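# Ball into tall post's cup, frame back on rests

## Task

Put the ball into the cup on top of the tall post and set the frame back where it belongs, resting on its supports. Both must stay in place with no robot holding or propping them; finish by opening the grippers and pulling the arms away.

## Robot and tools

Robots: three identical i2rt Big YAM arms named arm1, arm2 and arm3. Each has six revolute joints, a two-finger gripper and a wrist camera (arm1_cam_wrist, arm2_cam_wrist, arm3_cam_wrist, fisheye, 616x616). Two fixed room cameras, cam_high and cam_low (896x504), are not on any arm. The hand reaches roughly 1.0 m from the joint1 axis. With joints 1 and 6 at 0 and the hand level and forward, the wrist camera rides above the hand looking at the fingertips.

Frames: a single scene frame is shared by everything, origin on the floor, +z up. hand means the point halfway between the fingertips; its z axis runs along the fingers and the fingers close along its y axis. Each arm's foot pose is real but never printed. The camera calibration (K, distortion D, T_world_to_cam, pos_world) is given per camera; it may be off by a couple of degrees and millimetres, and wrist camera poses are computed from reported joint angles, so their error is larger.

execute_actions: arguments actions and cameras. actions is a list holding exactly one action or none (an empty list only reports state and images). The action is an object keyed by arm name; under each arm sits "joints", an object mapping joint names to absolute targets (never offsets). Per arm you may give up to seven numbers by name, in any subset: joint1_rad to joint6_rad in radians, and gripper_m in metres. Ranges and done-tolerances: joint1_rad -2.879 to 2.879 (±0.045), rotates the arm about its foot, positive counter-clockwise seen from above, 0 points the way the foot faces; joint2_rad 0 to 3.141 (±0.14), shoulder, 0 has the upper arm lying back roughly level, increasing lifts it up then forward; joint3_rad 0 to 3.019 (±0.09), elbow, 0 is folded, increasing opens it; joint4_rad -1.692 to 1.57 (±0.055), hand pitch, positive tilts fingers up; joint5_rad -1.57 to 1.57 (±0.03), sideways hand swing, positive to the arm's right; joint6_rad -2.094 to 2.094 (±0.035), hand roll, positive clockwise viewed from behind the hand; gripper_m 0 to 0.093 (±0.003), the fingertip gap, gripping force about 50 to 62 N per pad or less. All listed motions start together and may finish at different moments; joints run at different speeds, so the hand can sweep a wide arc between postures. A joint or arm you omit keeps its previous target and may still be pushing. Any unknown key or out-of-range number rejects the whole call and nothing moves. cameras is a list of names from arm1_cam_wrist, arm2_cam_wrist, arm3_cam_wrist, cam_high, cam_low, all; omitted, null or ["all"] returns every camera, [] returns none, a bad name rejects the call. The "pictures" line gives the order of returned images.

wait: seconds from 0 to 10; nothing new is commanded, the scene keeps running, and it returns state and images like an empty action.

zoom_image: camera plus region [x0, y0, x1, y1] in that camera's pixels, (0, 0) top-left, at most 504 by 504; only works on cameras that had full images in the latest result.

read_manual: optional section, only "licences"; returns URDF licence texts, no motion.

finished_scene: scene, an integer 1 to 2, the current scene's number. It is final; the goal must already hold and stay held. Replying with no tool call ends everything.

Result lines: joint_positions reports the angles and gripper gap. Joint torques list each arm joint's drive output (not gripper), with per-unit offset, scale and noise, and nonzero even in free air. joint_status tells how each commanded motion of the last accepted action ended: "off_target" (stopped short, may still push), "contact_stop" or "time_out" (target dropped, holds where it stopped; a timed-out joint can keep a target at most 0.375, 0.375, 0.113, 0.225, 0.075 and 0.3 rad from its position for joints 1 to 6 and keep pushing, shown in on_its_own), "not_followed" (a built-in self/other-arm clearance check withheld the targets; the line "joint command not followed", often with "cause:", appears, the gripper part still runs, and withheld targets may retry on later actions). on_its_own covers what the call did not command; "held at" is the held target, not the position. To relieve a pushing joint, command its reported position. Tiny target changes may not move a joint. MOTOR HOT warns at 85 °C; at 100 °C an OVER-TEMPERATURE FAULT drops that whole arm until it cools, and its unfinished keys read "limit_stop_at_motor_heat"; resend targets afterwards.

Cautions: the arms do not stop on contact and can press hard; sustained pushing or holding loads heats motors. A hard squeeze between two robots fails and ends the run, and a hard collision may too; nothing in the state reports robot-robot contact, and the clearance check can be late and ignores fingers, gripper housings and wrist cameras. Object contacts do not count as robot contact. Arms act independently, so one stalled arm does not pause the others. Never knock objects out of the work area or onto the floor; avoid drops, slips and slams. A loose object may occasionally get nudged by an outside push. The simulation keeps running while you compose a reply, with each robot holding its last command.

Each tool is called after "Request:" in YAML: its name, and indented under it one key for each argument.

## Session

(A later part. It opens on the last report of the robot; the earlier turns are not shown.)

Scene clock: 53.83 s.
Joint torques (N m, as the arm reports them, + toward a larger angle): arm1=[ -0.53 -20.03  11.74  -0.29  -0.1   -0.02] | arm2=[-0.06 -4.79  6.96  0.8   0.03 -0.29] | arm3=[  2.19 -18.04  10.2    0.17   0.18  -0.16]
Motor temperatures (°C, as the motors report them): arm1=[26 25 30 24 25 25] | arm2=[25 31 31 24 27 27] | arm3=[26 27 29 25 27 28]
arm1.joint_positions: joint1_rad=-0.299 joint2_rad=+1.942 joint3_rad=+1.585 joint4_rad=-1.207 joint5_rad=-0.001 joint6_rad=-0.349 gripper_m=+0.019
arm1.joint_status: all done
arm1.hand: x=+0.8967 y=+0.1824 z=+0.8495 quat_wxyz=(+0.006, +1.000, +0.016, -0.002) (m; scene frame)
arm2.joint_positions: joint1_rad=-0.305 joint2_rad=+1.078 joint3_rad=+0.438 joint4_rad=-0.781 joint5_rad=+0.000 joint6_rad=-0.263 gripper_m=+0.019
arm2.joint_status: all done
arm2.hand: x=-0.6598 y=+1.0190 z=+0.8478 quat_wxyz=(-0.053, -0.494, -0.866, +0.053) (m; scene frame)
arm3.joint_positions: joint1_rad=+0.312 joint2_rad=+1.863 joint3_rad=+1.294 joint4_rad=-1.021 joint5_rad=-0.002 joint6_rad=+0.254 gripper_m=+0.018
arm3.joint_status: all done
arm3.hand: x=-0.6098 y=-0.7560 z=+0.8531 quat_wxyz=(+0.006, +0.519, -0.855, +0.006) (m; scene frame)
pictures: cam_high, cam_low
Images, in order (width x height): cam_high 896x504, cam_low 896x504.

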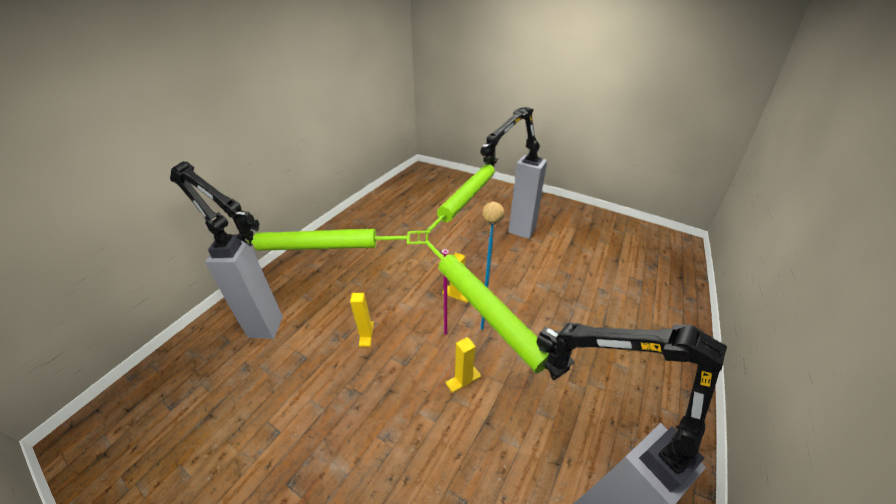

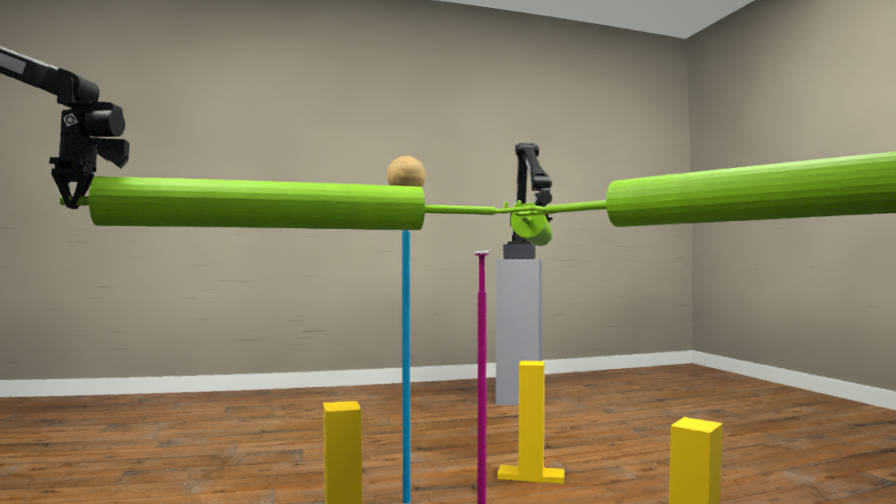

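Descend.

Request:
execute_actions:
  actions:
    - {"arm1":{"joints":{"joint2_rad":2.03,"joint3_rad":1.495,"joint4_rad":-0.965}},"arm2":{"joints":{"joint2_rad":1.49,"joint3_rad":0.345,"joint4_rad":-0.205}},"arm3":{"joints":{"joint2_rad":2.005,"joint3_rad":1.255,"joint4_rad":-0.76}}}
  cameras: []

Request:
execute_actions:
  actions:
    - {"arm1":{"joints":{"joint2_rad":2.215,"joint3_rad":1.465,"joint4_rad":-0.755}},"arm2":{"joints":{"joint2_rad":2.065,"joint3_rad":0.375,"joint4_rad":0.33}},"arm3":{"joints":{"joint2_rad":2.235,"joint3_rad":1.28,"joint4_rad":-0.548}}}
  cameras: ["cam_high","cam_low"]

Scene clock: 56.03 s.
Joint torques (N m, as the arm reports them, + toward a larger angle): arm1=[ -0.69 -21.03   7.36   0.68  -0.22   0.  ] | arm2=[-0.01 -6.47  4.01  2.33 -0.07 -0.25] | arm3=[  2.18 -20.99   6.05   1.27   0.17  -0.19]
Motor temperatures (°C, as the motors report them): arm1=[26 25 30 24 25 25] | arm2=[25 30 31 24 27 27] | arm3=[26 27 29 25 27 28]
arm1.joint_positions: joint1_rad=-0.298 joint2_rad=+2.074 joint3_rad=+1.483 joint4_rad=-0.971 joint5_rad=+0.002 joint6_rad=-0.349 gripper_m=+0.019
arm1.joint_status: all done
arm1.hand: x=+0.8961 y=+0.1816 z=+0.7406 quat_wxyz=(+0.004, +1.000, +0.016, -0.002) (m; scene frame)
arm2.joint_positions: joint1_rad=-0.305 joint2_rad=+1.499 joint3_rad=+0.326 joint4_rad=-0.246 joint5_rad=+0.001 joint6_rad=-0.264 gripper_m=+0.019
arm2.joint_status: all done
arm2.hand: x=-0.6595 y=+1.0169 z=+0.7406 quat_wxyz=(-0.053, -0.494, -0.866, +0.054) (m; scene frame)
arm3.joint_positions: joint1_rad=+0.311 joint2_rad=+2.051 joint3_rad=+1.235 joint4_rad=-0.775 joint5_rad=-0.002 joint6_rad=+0.257 gripper_m=+0.018
arm3.joint_status: all done
arm3.hand: x=-0.6085 y=-0.7550 z=+0.7423 quat_wxyz=(+0.006, +0.516, -0.856, +0.006) (m; scene frame)
pictures: none
No camera images: the call's "cameras" was empty. Leave "cameras" out to get every camera's image.

Scene clock: 57.27 s.
Joint torques (N m, as the arm reports them, + toward a larger angle): arm1=[ -1.24 -21.25   6.19   0.56  -0.19  -0.04] | arm2=[-0.25 -8.66 -0.37  1.96 -0.18 -0.26] | arm3=[  2.59 -20.78   5.98   0.85   0.25  -0.2 ]
Motor temperatures (°C, as the motors report them): arm1=[26 26 30 24 25 25] | arm2=[25 30 30 24 26 27] | arm3=[26 27 29 25 27 28]
arm1.joint_positions: joint1_rad=-0.293 joint2_rad=+2.257 joint3_rad=+1.456 joint4_rad=-0.758 joint5_rad=+0.002 joint6_rad=-0.345 gripper_m=+0.019
arm1.joint_status: all done
arm1.hand: x=+0.8958 y=+0.1773 z=+0.6303 quat_wxyz=(+0.004, +1.000, +0.017, -0.004) (m; scene frame)
arm2.joint_positions: joint1_rad=-0.306 joint2_rad=+2.074 joint3_rad=+0.364 joint4_rad=+0.300 joint5_rad=+0.003 joint6_rad=-0.265 gripper_m=+0.019
arm2.joint_status: all done
arm2.hand: x=-0.6592 y=+1.0143 z=+0.6313 quat_wxyz=(-0.056, -0.494, -0.866, +0.058) (m; scene frame)
arm3.joint_positions: joint1_rad=+0.309 joint2_rad=+2.272 joint3_rad=+1.245 joint4_rad=-0.557 joint5_rad=-0.005 joint6_rad=+0.257 gripper_m=+0.018
arm3.joint_status: all done
arm3.hand: x=-0.6079 y=-0.7565 z=+0.6345 quat_wxyz=(+0.005, +0.515, -0.857, +0.003) (m; scene frame)
pictures: cam_high, cam_low
Images, in order (width x height): cam_high 896x504, cam_low 896x504.

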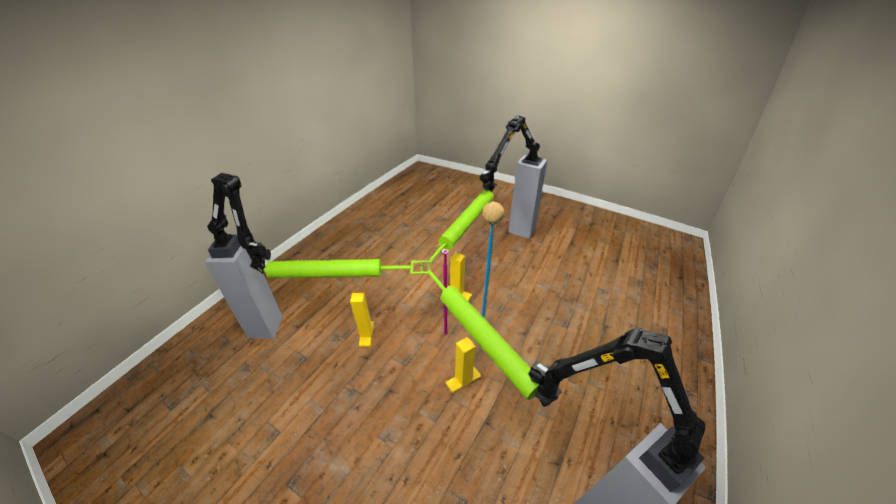

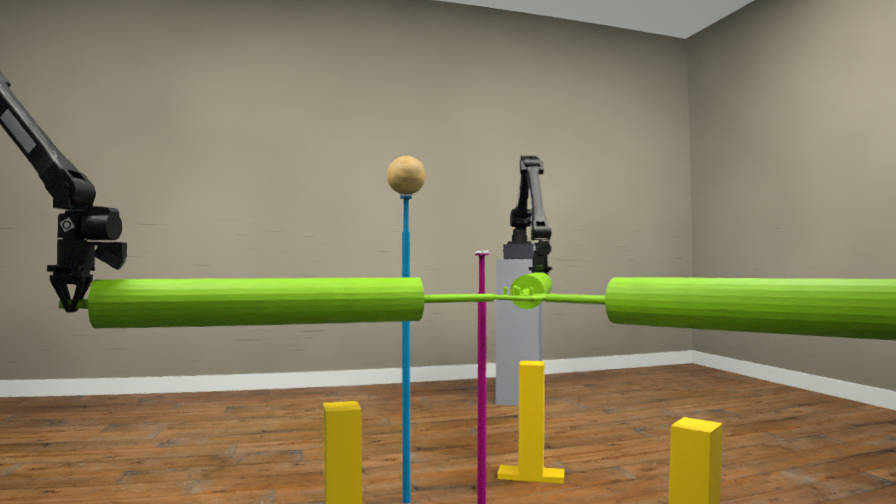

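Request:
execute_actions:
  actions:
    - {"arm1":{"joints":{"joint1_rad":-0.292,"joint2_rad":2.425,"joint3_rad":1.53,"joint4_rad":-0.595}},"arm2":{"joints":{"joint1_rad":-0.30,"joint2_rad":2.535,"joint3_rad":0.535,"joint4_rad":0.635}},"arm3":{"joints":{"joint1_rad":0.312,"joint2_rad":2.485,"joint3_rad":1.385,"joint4_rad":-0.395}}}
  cameras: []

Scene clock: 59.60 s.
Joint torques (N m, as the arm reports them, + toward a larger angle): arm1=[ -0.9  -21.98   6.82   0.39  -0.26  -0.12] | arm2=[ 1.14 -9.88 -3.02  1.68  0.16 -0.23] | arm3=[  3.03 -21.72   4.91   1.38   0.25  -0.14]
Motor temperatures (°C, as the motors report them): arm1=[26 26 30 24 25 25] | arm2=[25 30 30 24 26 27] | arm3=[26 27 29 25 27 28]
arm1.joint_positions: joint1_rad=-0.288 joint2_rad=+2.463 joint3_rad=+1.497 joint4_rad=-0.594 joint5_rad=+0.003 joint6_rad=-0.339 gripper_m=+0.019
arm1.joint_status: all done
arm1.hand: x=+0.8987 y=+0.1720 z=+0.5256 quat_wxyz=(+0.003, +1.000, +0.017, -0.003) (m; scene frame)
arm2.joint_positions: joint1_rad=-0.306 joint2_rad=+2.538 joint3_rad=+0.535 joint4_rad=+0.612 joint5_rad=-0.003 joint6_rad=-0.265 gripper_m=+0.019
arm2.joint_status: all done
arm2.hand: x=-0.6566 y=+1.0092 z=+0.5235 quat_wxyz=(-0.065, -0.493, -0.866, +0.062) (m; scene frame)
arm3.joint_positions: joint1_rad=+0.302 joint2_rad=+2.528 joint3_rad=+1.349 joint4_rad=-0.413 joint5_rad=-0.004 joint6_rad=+0.248 gripper_m=+0.018
arm3.joint_status: all done
arm3.hand: x=-0.6048 y=-0.7585 z=+0.5251 quat_wxyz=(+0.008, +0.517, -0.856, +0.006) (m; scene frame)
pictures: none
No camera images: the call's "cameras" was empty. Leave "cameras" out to get every camera's image.

Request:
execute_actions:
  actions:
    - {"arm1":{"joints":{"joint2_rad":2.58,"joint3_rad":1.61,"joint4_rad":-0.522}},"arm2":{"joints":{"joint2_rad":2.765,"joint3_rad":0.675,"joint4_rad":0.705}},"arm3":{"joints":{"joint1_rad":0.318,"joint2_rad":2.652,"joint3_rad":1.50,"joint4_rad":-0.33}}}
  cameras: ["cam_high","cam_low"]

Scene clock: 61.43 s.
Joint torques (N m, as the arm reports them, + toward a larger angle): arm1=[ -0.4  -21.49   6.26   0.62  -0.21  -0.11] | arm2=[  1.07 -10.    -4.03   1.46   0.18  -0.25] | arm3=[  1.85 -21.82   4.96   1.64   0.2   -0.13]
Motor temperatures (°C, as the motors report them): arm1=[26 26 30 24 25 25] | arm2=[25 30 29 24 26 27] | arm3=[26 28 29 25 27 28]
arm1.joint_positions: joint1_rad=-0.292 joint2_rad=+2.611 joint3_rad=+1.579 joint4_rad=-0.526 joint5_rad=+0.002 joint6_rad=-0.341 gripper_m=+0.019
arm1.joint_status: all done
arm1.hand: x=+0.8974 y=+0.1736 z=+0.4596 quat_wxyz=(+0.004, +1.000, +0.016, -0.004) (m; scene frame)
arm2.joint_positions: joint1_rad=-0.306 joint2_rad=+2.768 joint3_rad=+0.682 joint4_rad=+0.688 joint5_rad=-0.005 joint6_rad=-0.265 gripper_m=+0.019
arm2.joint_status: all done
arm2.hand: x=-0.6570 y=+1.0116 z=+0.4535 quat_wxyz=(-0.063, -0.493, -0.866, +0.059) (m; scene frame)
arm3.joint_positions: joint1_rad=+0.309 joint2_rad=+2.694 joint3_rad=+1.461 joint4_rad=-0.353 joint5_rad=-0.003 joint6_rad=+0.253 gripper_m=+0.018
arm3.joint_status: all done
arm3.hand: x=-0.6066 y=-0.7534 z=+0.4579 quat_wxyz=(+0.005, +0.518, -0.856, +0.005) (m; scene frame)
pictures: cam_high, cam_low
Images, in order (width x height): cam_high 896x504, cam_low 896x504.

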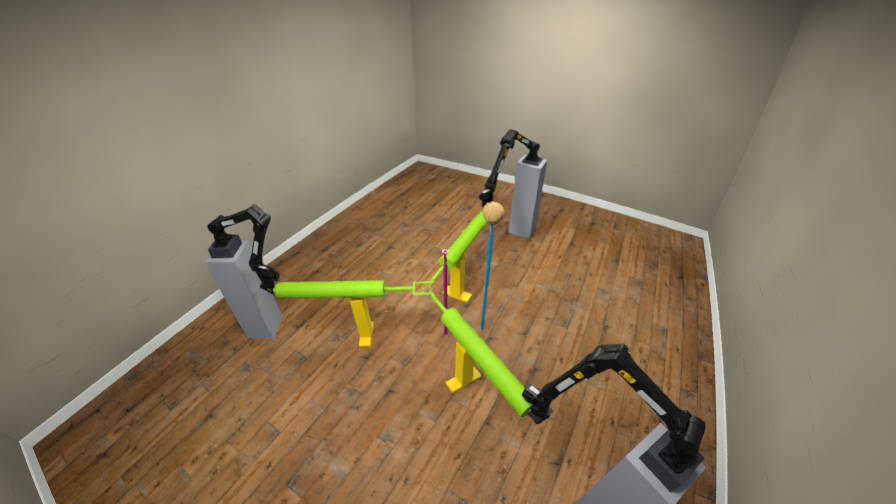

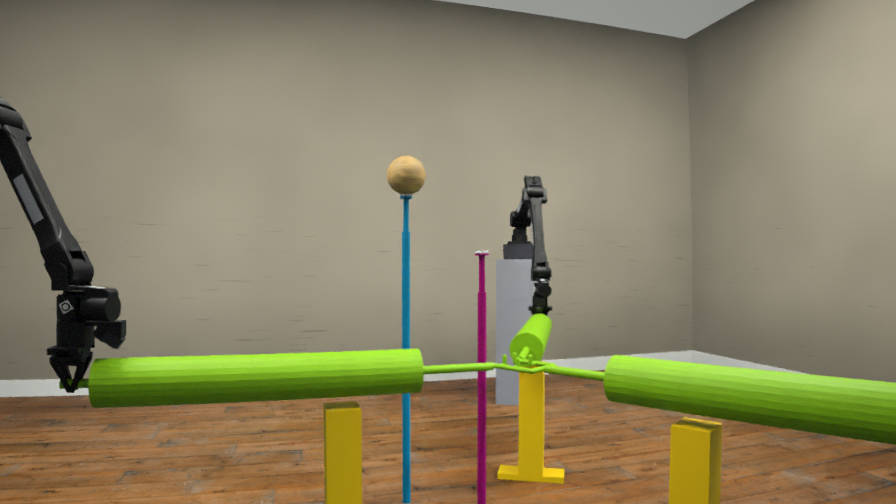

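Request:
execute_actions:
  actions:
    - {"arm1":{"joints":{"joint2_rad":2.64,"joint3_rad":1.64,"joint4_rad":-0.502}},"arm2":{"joints":{"joint2_rad":2.83,"joint3_rad":0.725,"joint4_rad":0.718}},"arm3":{"joints":{"joint2_rad":2.705,"joint3_rad":1.535,"joint4_rad":-0.312}}}
  cameras: ["cam_low"]

Scene clock: 62.70 s.
Joint torques (N m, as the arm reports them, + toward a larger angle): arm1=[ -0.38 -20.3    6.2    0.95  -0.32  -0.08] | arm2=[  0.95 -10.11  -4.02   1.25   0.19  -0.23] | arm3=[  1.95 -21.39   5.28   2.12   0.25  -0.19]
Motor temperatures (°C, as the motors report them): arm1=[26 26 30 24 25 25] | arm2=[25 30 29 24 26 27] | arm3=[26 28 29 25 27 28]
arm1.joint_positions: joint1_rad=-0.292 joint2_rad=+2.655 joint3_rad=+1.608 joint4_rad=-0.513 joint5_rad=+0.005 joint6_rad=-0.341 gripper_m=+0.019
arm1.joint_status: all done
arm1.hand: x=+0.8970 y=+0.1745 z=+0.4412 quat_wxyz=(+0.002, +1.000, +0.015, -0.003) (m; scene frame)
arm2.joint_positions: joint1_rad=-0.306 joint2_rad=+2.831 joint3_rad=+0.730 joint4_rad=+0.705 joint5_rad=-0.005 joint6_rad=-0.265 gripper_m=+0.019
arm2.joint_status: all done
arm2.hand: x=-0.6572 y=+1.0124 z=+0.4324 quat_wxyz=(-0.064, -0.493, -0.866, +0.060) (m; scene frame)
arm3.joint_positions: joint1_rad=+0.309 joint2_rad=+2.732 joint3_rad=+1.491 joint4_rad=-0.344 joint5_rad=-0.004 joint6_rad=+0.253 gripper_m=+0.018
arm3.joint_status: all done
arm3.hand: x=-0.6068 y=-0.7522 z=+0.4428 quat_wxyz=(+0.005, +0.518, -0.856, +0.003) (m; scene frame)
pictures: cam_low
Images, in order (width x height): cam_low 896x504.

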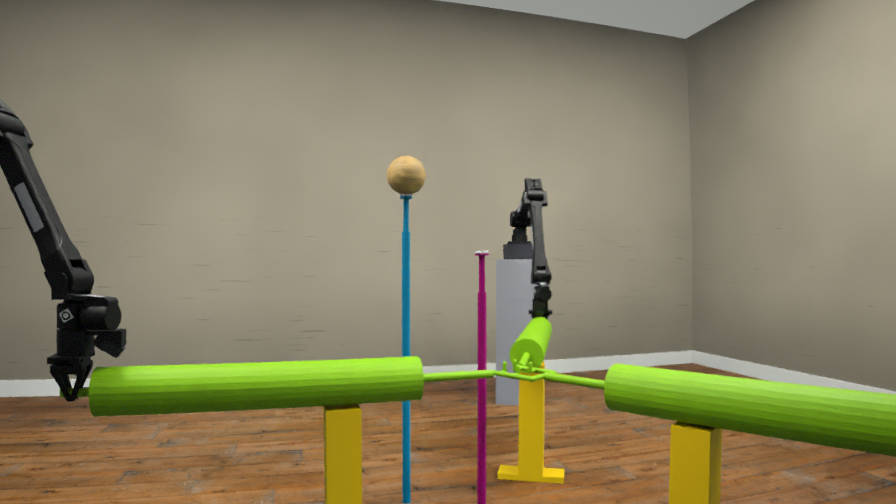

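Request:
execute_actions:
  actions:
    - {"arm1":{"joints":{"joint2_rad":2.66}},"arm3":{"joints":{"joint2_rad":2.72}}}
  cameras: []

Request:
execute_actions:
  actions:
    - {"arm1":{"joints":{"gripper_m":0.08}},"arm2":{"joints":{"gripper_m":0.08}},"arm3":{"joints":{"gripper_m":0.08}}}
  cameras: ["cam_high","cam_low"]

Scene clock: 64.03 s.
Joint torques (N m, as the arm reports them, + toward a larger angle): arm1=[ -0.4  -19.28   5.91   0.9   -0.31  -0.09] | arm2=[  1.29 -10.16  -4.07   1.35   0.22  -0.3 ] | arm3=[  2.29 -20.06   4.94   2.13   0.24  -0.17]
Motor temperatures (°C, as the motors report them): arm1=[26 26 30 24 25 25] | arm2=[25 30 29 24 26 27] | arm3=[26 28 29 25 27 28]
arm1.joint_positions: joint1_rad=-0.292 joint2_rad=+2.663 joint3_rad=+1.613 joint4_rad=-0.511 joint5_rad=+0.005 joint6_rad=-0.341 gripper_m=+0.019
arm1.joint_status: all done
arm1.hand: x=+0.8975 y=+0.1743 z=+0.4377 quat_wxyz=(+0.003, +1.000, +0.015, -0.002) (m; scene frame)
arm2.joint_positions: joint1_rad=-0.306 joint2_rad=+2.831 joint3_rad=+0.730 joint4_rad=+0.705 joint5_rad=-0.005 joint6_rad=-0.265 gripper_m=+0.019
arm2.joint_status: not commanded
arm2.hand: x=-0.6572 y=+1.0124 z=+0.4324 quat_wxyz=(-0.064, -0.493, -0.866, +0.060) (m; scene frame)
arm3.joint_positions: joint1_rad=+0.309 joint2_rad=+2.737 joint3_rad=+1.495 joint4_rad=-0.344 joint5_rad=-0.004 joint6_rad=+0.253 gripper_m=+0.018
arm3.joint_status: all done
arm3.hand: x=-0.6068 y=-0.7525 z=+0.4408 quat_wxyz=(+0.005, +0.518, -0.856, +0.004) (m; scene frame)
pictures: none
No camera images: the call's "cameras" was empty. Leave "cameras" out to get every camera's image.

Scene clock: 64.70 s.
Joint torques (N m, as the arm reports them, + toward a larger angle): arm1=[ -0.64 -19.06   5.89   0.86  -0.31   0.02] | arm2=[  1.39 -10.2   -3.95   1.28   0.1   -0.12] | arm3=[  2.36 -20.59   3.39   1.25   0.21  -0.18]
Motor temperatures (°C, as the motors report them): arm1=[26 26 30 24 25 25] | arm2=[25 30 29 24 26 27] | arm3=[26 28 29 25 27 28]
arm1.joint_positions: joint1_rad=-0.292 joint2_rad=+2.663 joint3_rad=+1.614 joint4_rad=-0.511 joint5_rad=+0.005 joint6_rad=-0.352 gripper_m=+0.080
arm1.joint_status: all done
arm1.hand: x=+0.8971 y=+0.1744 z=+0.4379 quat_wxyz=(+0.003, +1.000, +0.021, -0.003) (m; scene frame)
arm2.joint_positions: joint1_rad=-0.306 joint2_rad=+2.831 joint3_rad=+0.730 joint4_rad=+0.705 joint5_rad=-0.003 joint6_rad=-0.276 gripper_m=+0.080
arm2.joint_status: all done
arm2.hand: x=-0.6575 y=+1.0123 z=+0.4324 quat_wxyz=(-0.062, -0.488, -0.868, +0.061) (m; scene frame)
arm3.joint_positions: joint1_rad=+0.309 joint2_rad=+2.737 joint3_rad=+1.520 joint4_rad=-0.326 joint5_rad=-0.002 joint6_rad=+0.253 gripper_m=+0.080
arm3.joint_status: all done
arm3.hand: x=-0.6020 y=-0.7331 z=+0.4442 quat_wxyz=(-0.011, +0.518, -0.856, -0.011) (m; scene frame)
pictures: cam_high, cam_low
Images, in order (width x height): cam_high 896x504, cam_low 896x504.

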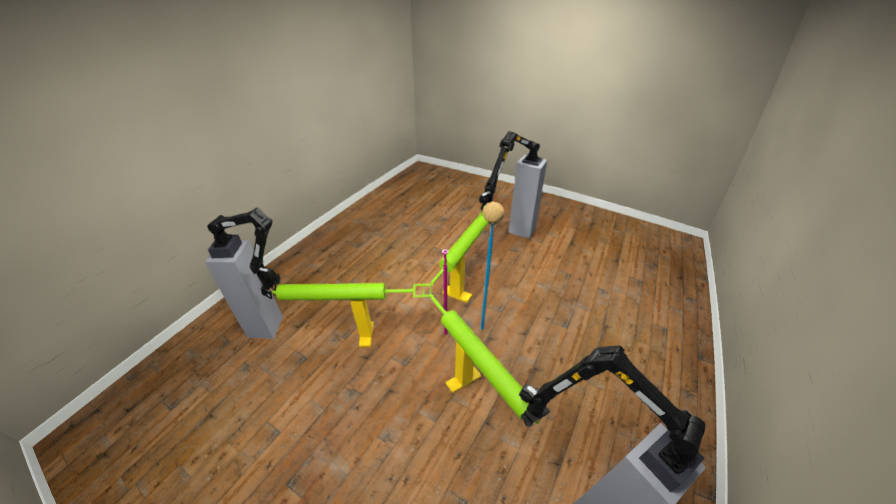

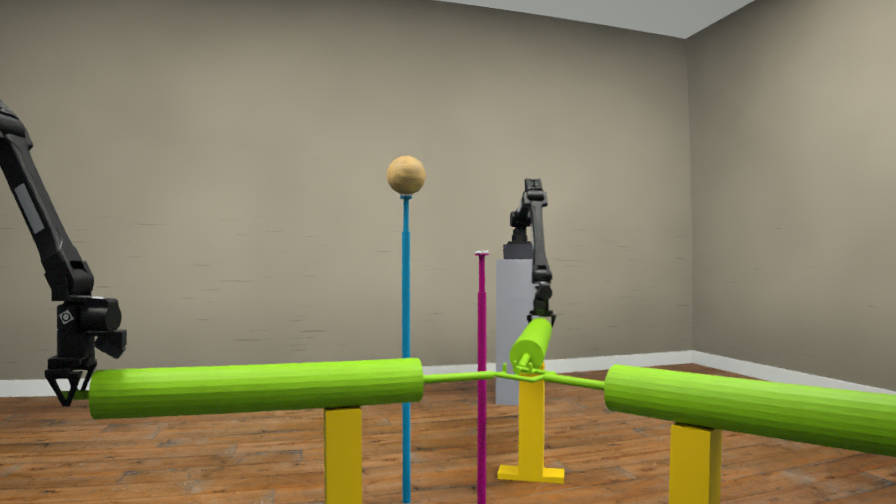

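Request:
execute_actions:
  actions:
    - {"arm1":{"joints":{"joint2_rad":2.44,"joint3_rad":1.46,"joint4_rad":-0.62}},"arm2":{"joints":{"joint2_rad":2.53,"joint3_rad":0.49,"joint4_rad":0.58}},"arm3":{"joints":{"joint2_rad":2.49,"joint3_rad":1.30,"joint4_rad":-0.42}}}
  cameras: []

Request:
execute_actions:
  actions:
    - {"arm1":{"joints":{"joint2_rad":2.1,"joint3_rad":1.35,"joint4_rad":-0.85}},"arm2":{"joints":{"joint2_rad":2.0,"joint3_rad":0.33,"joint4_rad":0.2}},"arm3":{"joints":{"joint2_rad":2.1,"joint3_rad":1.15,"joint4_rad":-0.65}}}
  cameras: ["cam_high","cam_low"]

Scene clock: 66.73 s.
Joint torques (N m, as the arm reports them, + toward a larger angle): arm1=[ -0.38 -17.15   4.61  -0.07  -0.31   0.04] | arm2=[ 1.14 -9.75 -4.28  0.26  0.1  -0.14] | arm3=[  2.38 -18.49   2.43  -0.04   0.22  -0.19]
Motor temperatures (°C, as the motors report them): arm1=[26 26 30 24 25 25] | arm2=[25 30 29 24 26 27] | arm3=[26 28 28 25 27 28]
arm1.joint_positions: joint1_rad=-0.292 joint2_rad=+2.428 joint3_rad=+1.460 joint4_rad=-0.611 joint5_rad=+0.005 joint6_rad=-0.353 gripper_m=+0.080
arm1.joint_status: all done
arm1.hand: x=+0.9113 y=+0.1710 z=+0.5368 quat_wxyz=(+0.006, +1.000, +0.021, +0.006) (m; scene frame)
arm2.joint_positions: joint1_rad=-0.306 joint2_rad=+2.534 joint3_rad=+0.506 joint4_rad=+0.589 joint5_rad=-0.003 joint6_rad=-0.276 gripper_m=+0.080
arm2.joint_status: all done
arm2.hand: x=-0.6622 y=+1.0290 z=+0.5272 quat_wxyz=(-0.048, -0.489, -0.870, +0.046) (m; scene frame)
arm3.joint_positions: joint1_rad=+0.309 joint2_rad=+2.499 joint3_rad=+1.299 joint4_rad=-0.409 joint5_rad=-0.002 joint6_rad=+0.253 gripper_m=+0.080
arm3.joint_status: all done
arm3.hand: x=-0.6116 y=-0.7737 z=+0.5325 quat_wxyz=(+0.013, +0.517, -0.856, +0.013) (m; scene frame)
pictures: none
No camera images: the call's "cameras" was empty. Leave "cameras" out to get every camera's image.

Scene clock: 68.07 s.
Joint torques (N m, as the arm reports them, + toward a larger angle): arm1=[ -0.49 -15.99   6.5   -0.3   -0.31   0.04] | arm2=[ 1.03 -7.76 -0.87  0.16  0.1  -0.2 ] | arm3=[  1.7  -15.16   4.54  -0.2    0.19  -0.19]
Motor temperatures (°C, as the motors report them): arm1=[26 26 30 24 25 25] | arm2=[25 30 28 24 26 27] | arm3=[26 28 28 25 27 28]
arm1.joint_positions: joint1_rad=-0.292 joint2_rad=+2.094 joint3_rad=+1.339 joint4_rad=-0.838 joint5_rad=+0.005 joint6_rad=-0.353 gripper_m=+0.080
arm1.joint_status: all done
arm1.hand: x=+0.9337 y=+0.1656 z=+0.6876 quat_wxyz=(+0.008, +1.000, +0.022, +0.013) (m; scene frame)
arm2.joint_positions: joint1_rad=-0.306 joint2_rad=+2.006 joint3_rad=+0.331 joint4_rad=+0.210 joint5_rad=-0.003 joint6_rad=-0.276 gripper_m=+0.080
arm2.joint_status: all done
arm2.hand: x=-0.6639 y=+1.0351 z=+0.6435 quat_wxyz=(-0.038, -0.489, -0.870, +0.036) (m; scene frame)
arm3.joint_positions: joint1_rad=+0.309 joint2_rad=+2.090 joint3_rad=+1.144 joint4_rad=-0.637 joint5_rad=-0.002 joint6_rad=+0.253 gripper_m=+0.080
arm3.joint_status: all done
arm3.hand: x=-0.6132 y=-0.7791 z=+0.7012 quat_wxyz=(+0.003, +0.518, -0.856, +0.003) (m; scene frame)
pictures: cam_high, cam_low
Images, in order (width x height): cam_high 896x504, cam_low 896x504.

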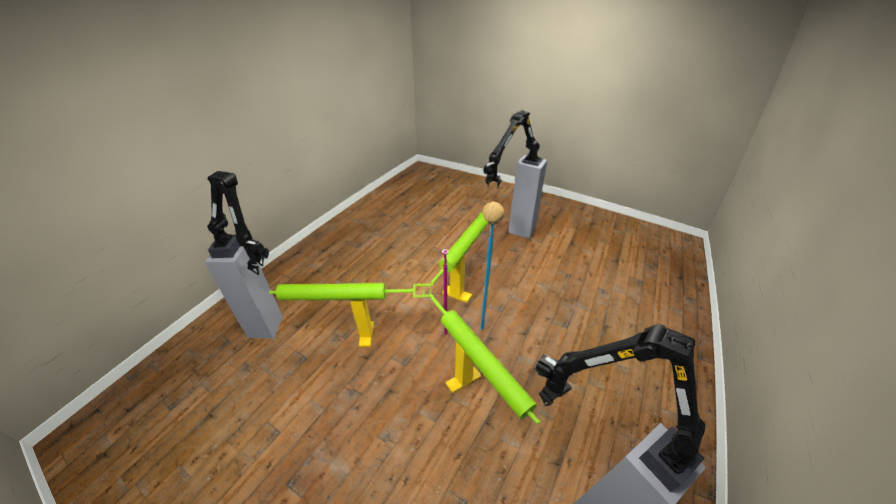

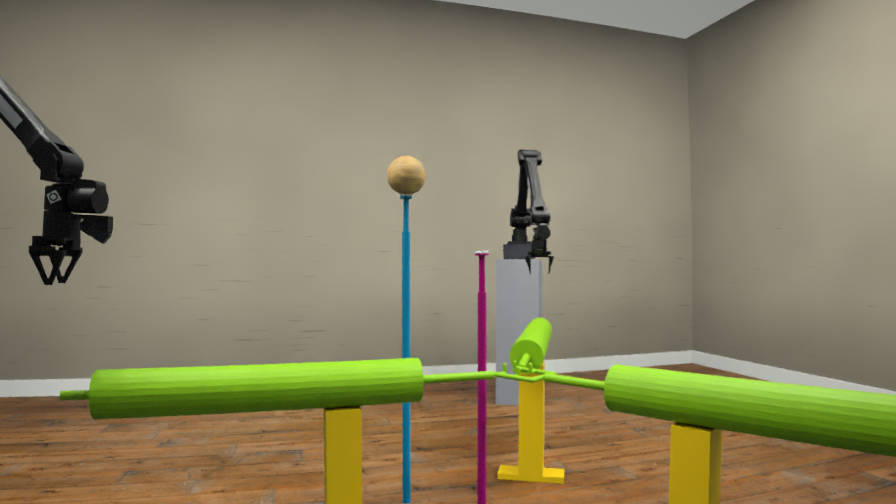

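Request:
finished_scene:
  scene: 2

The scene is finished: the task was done.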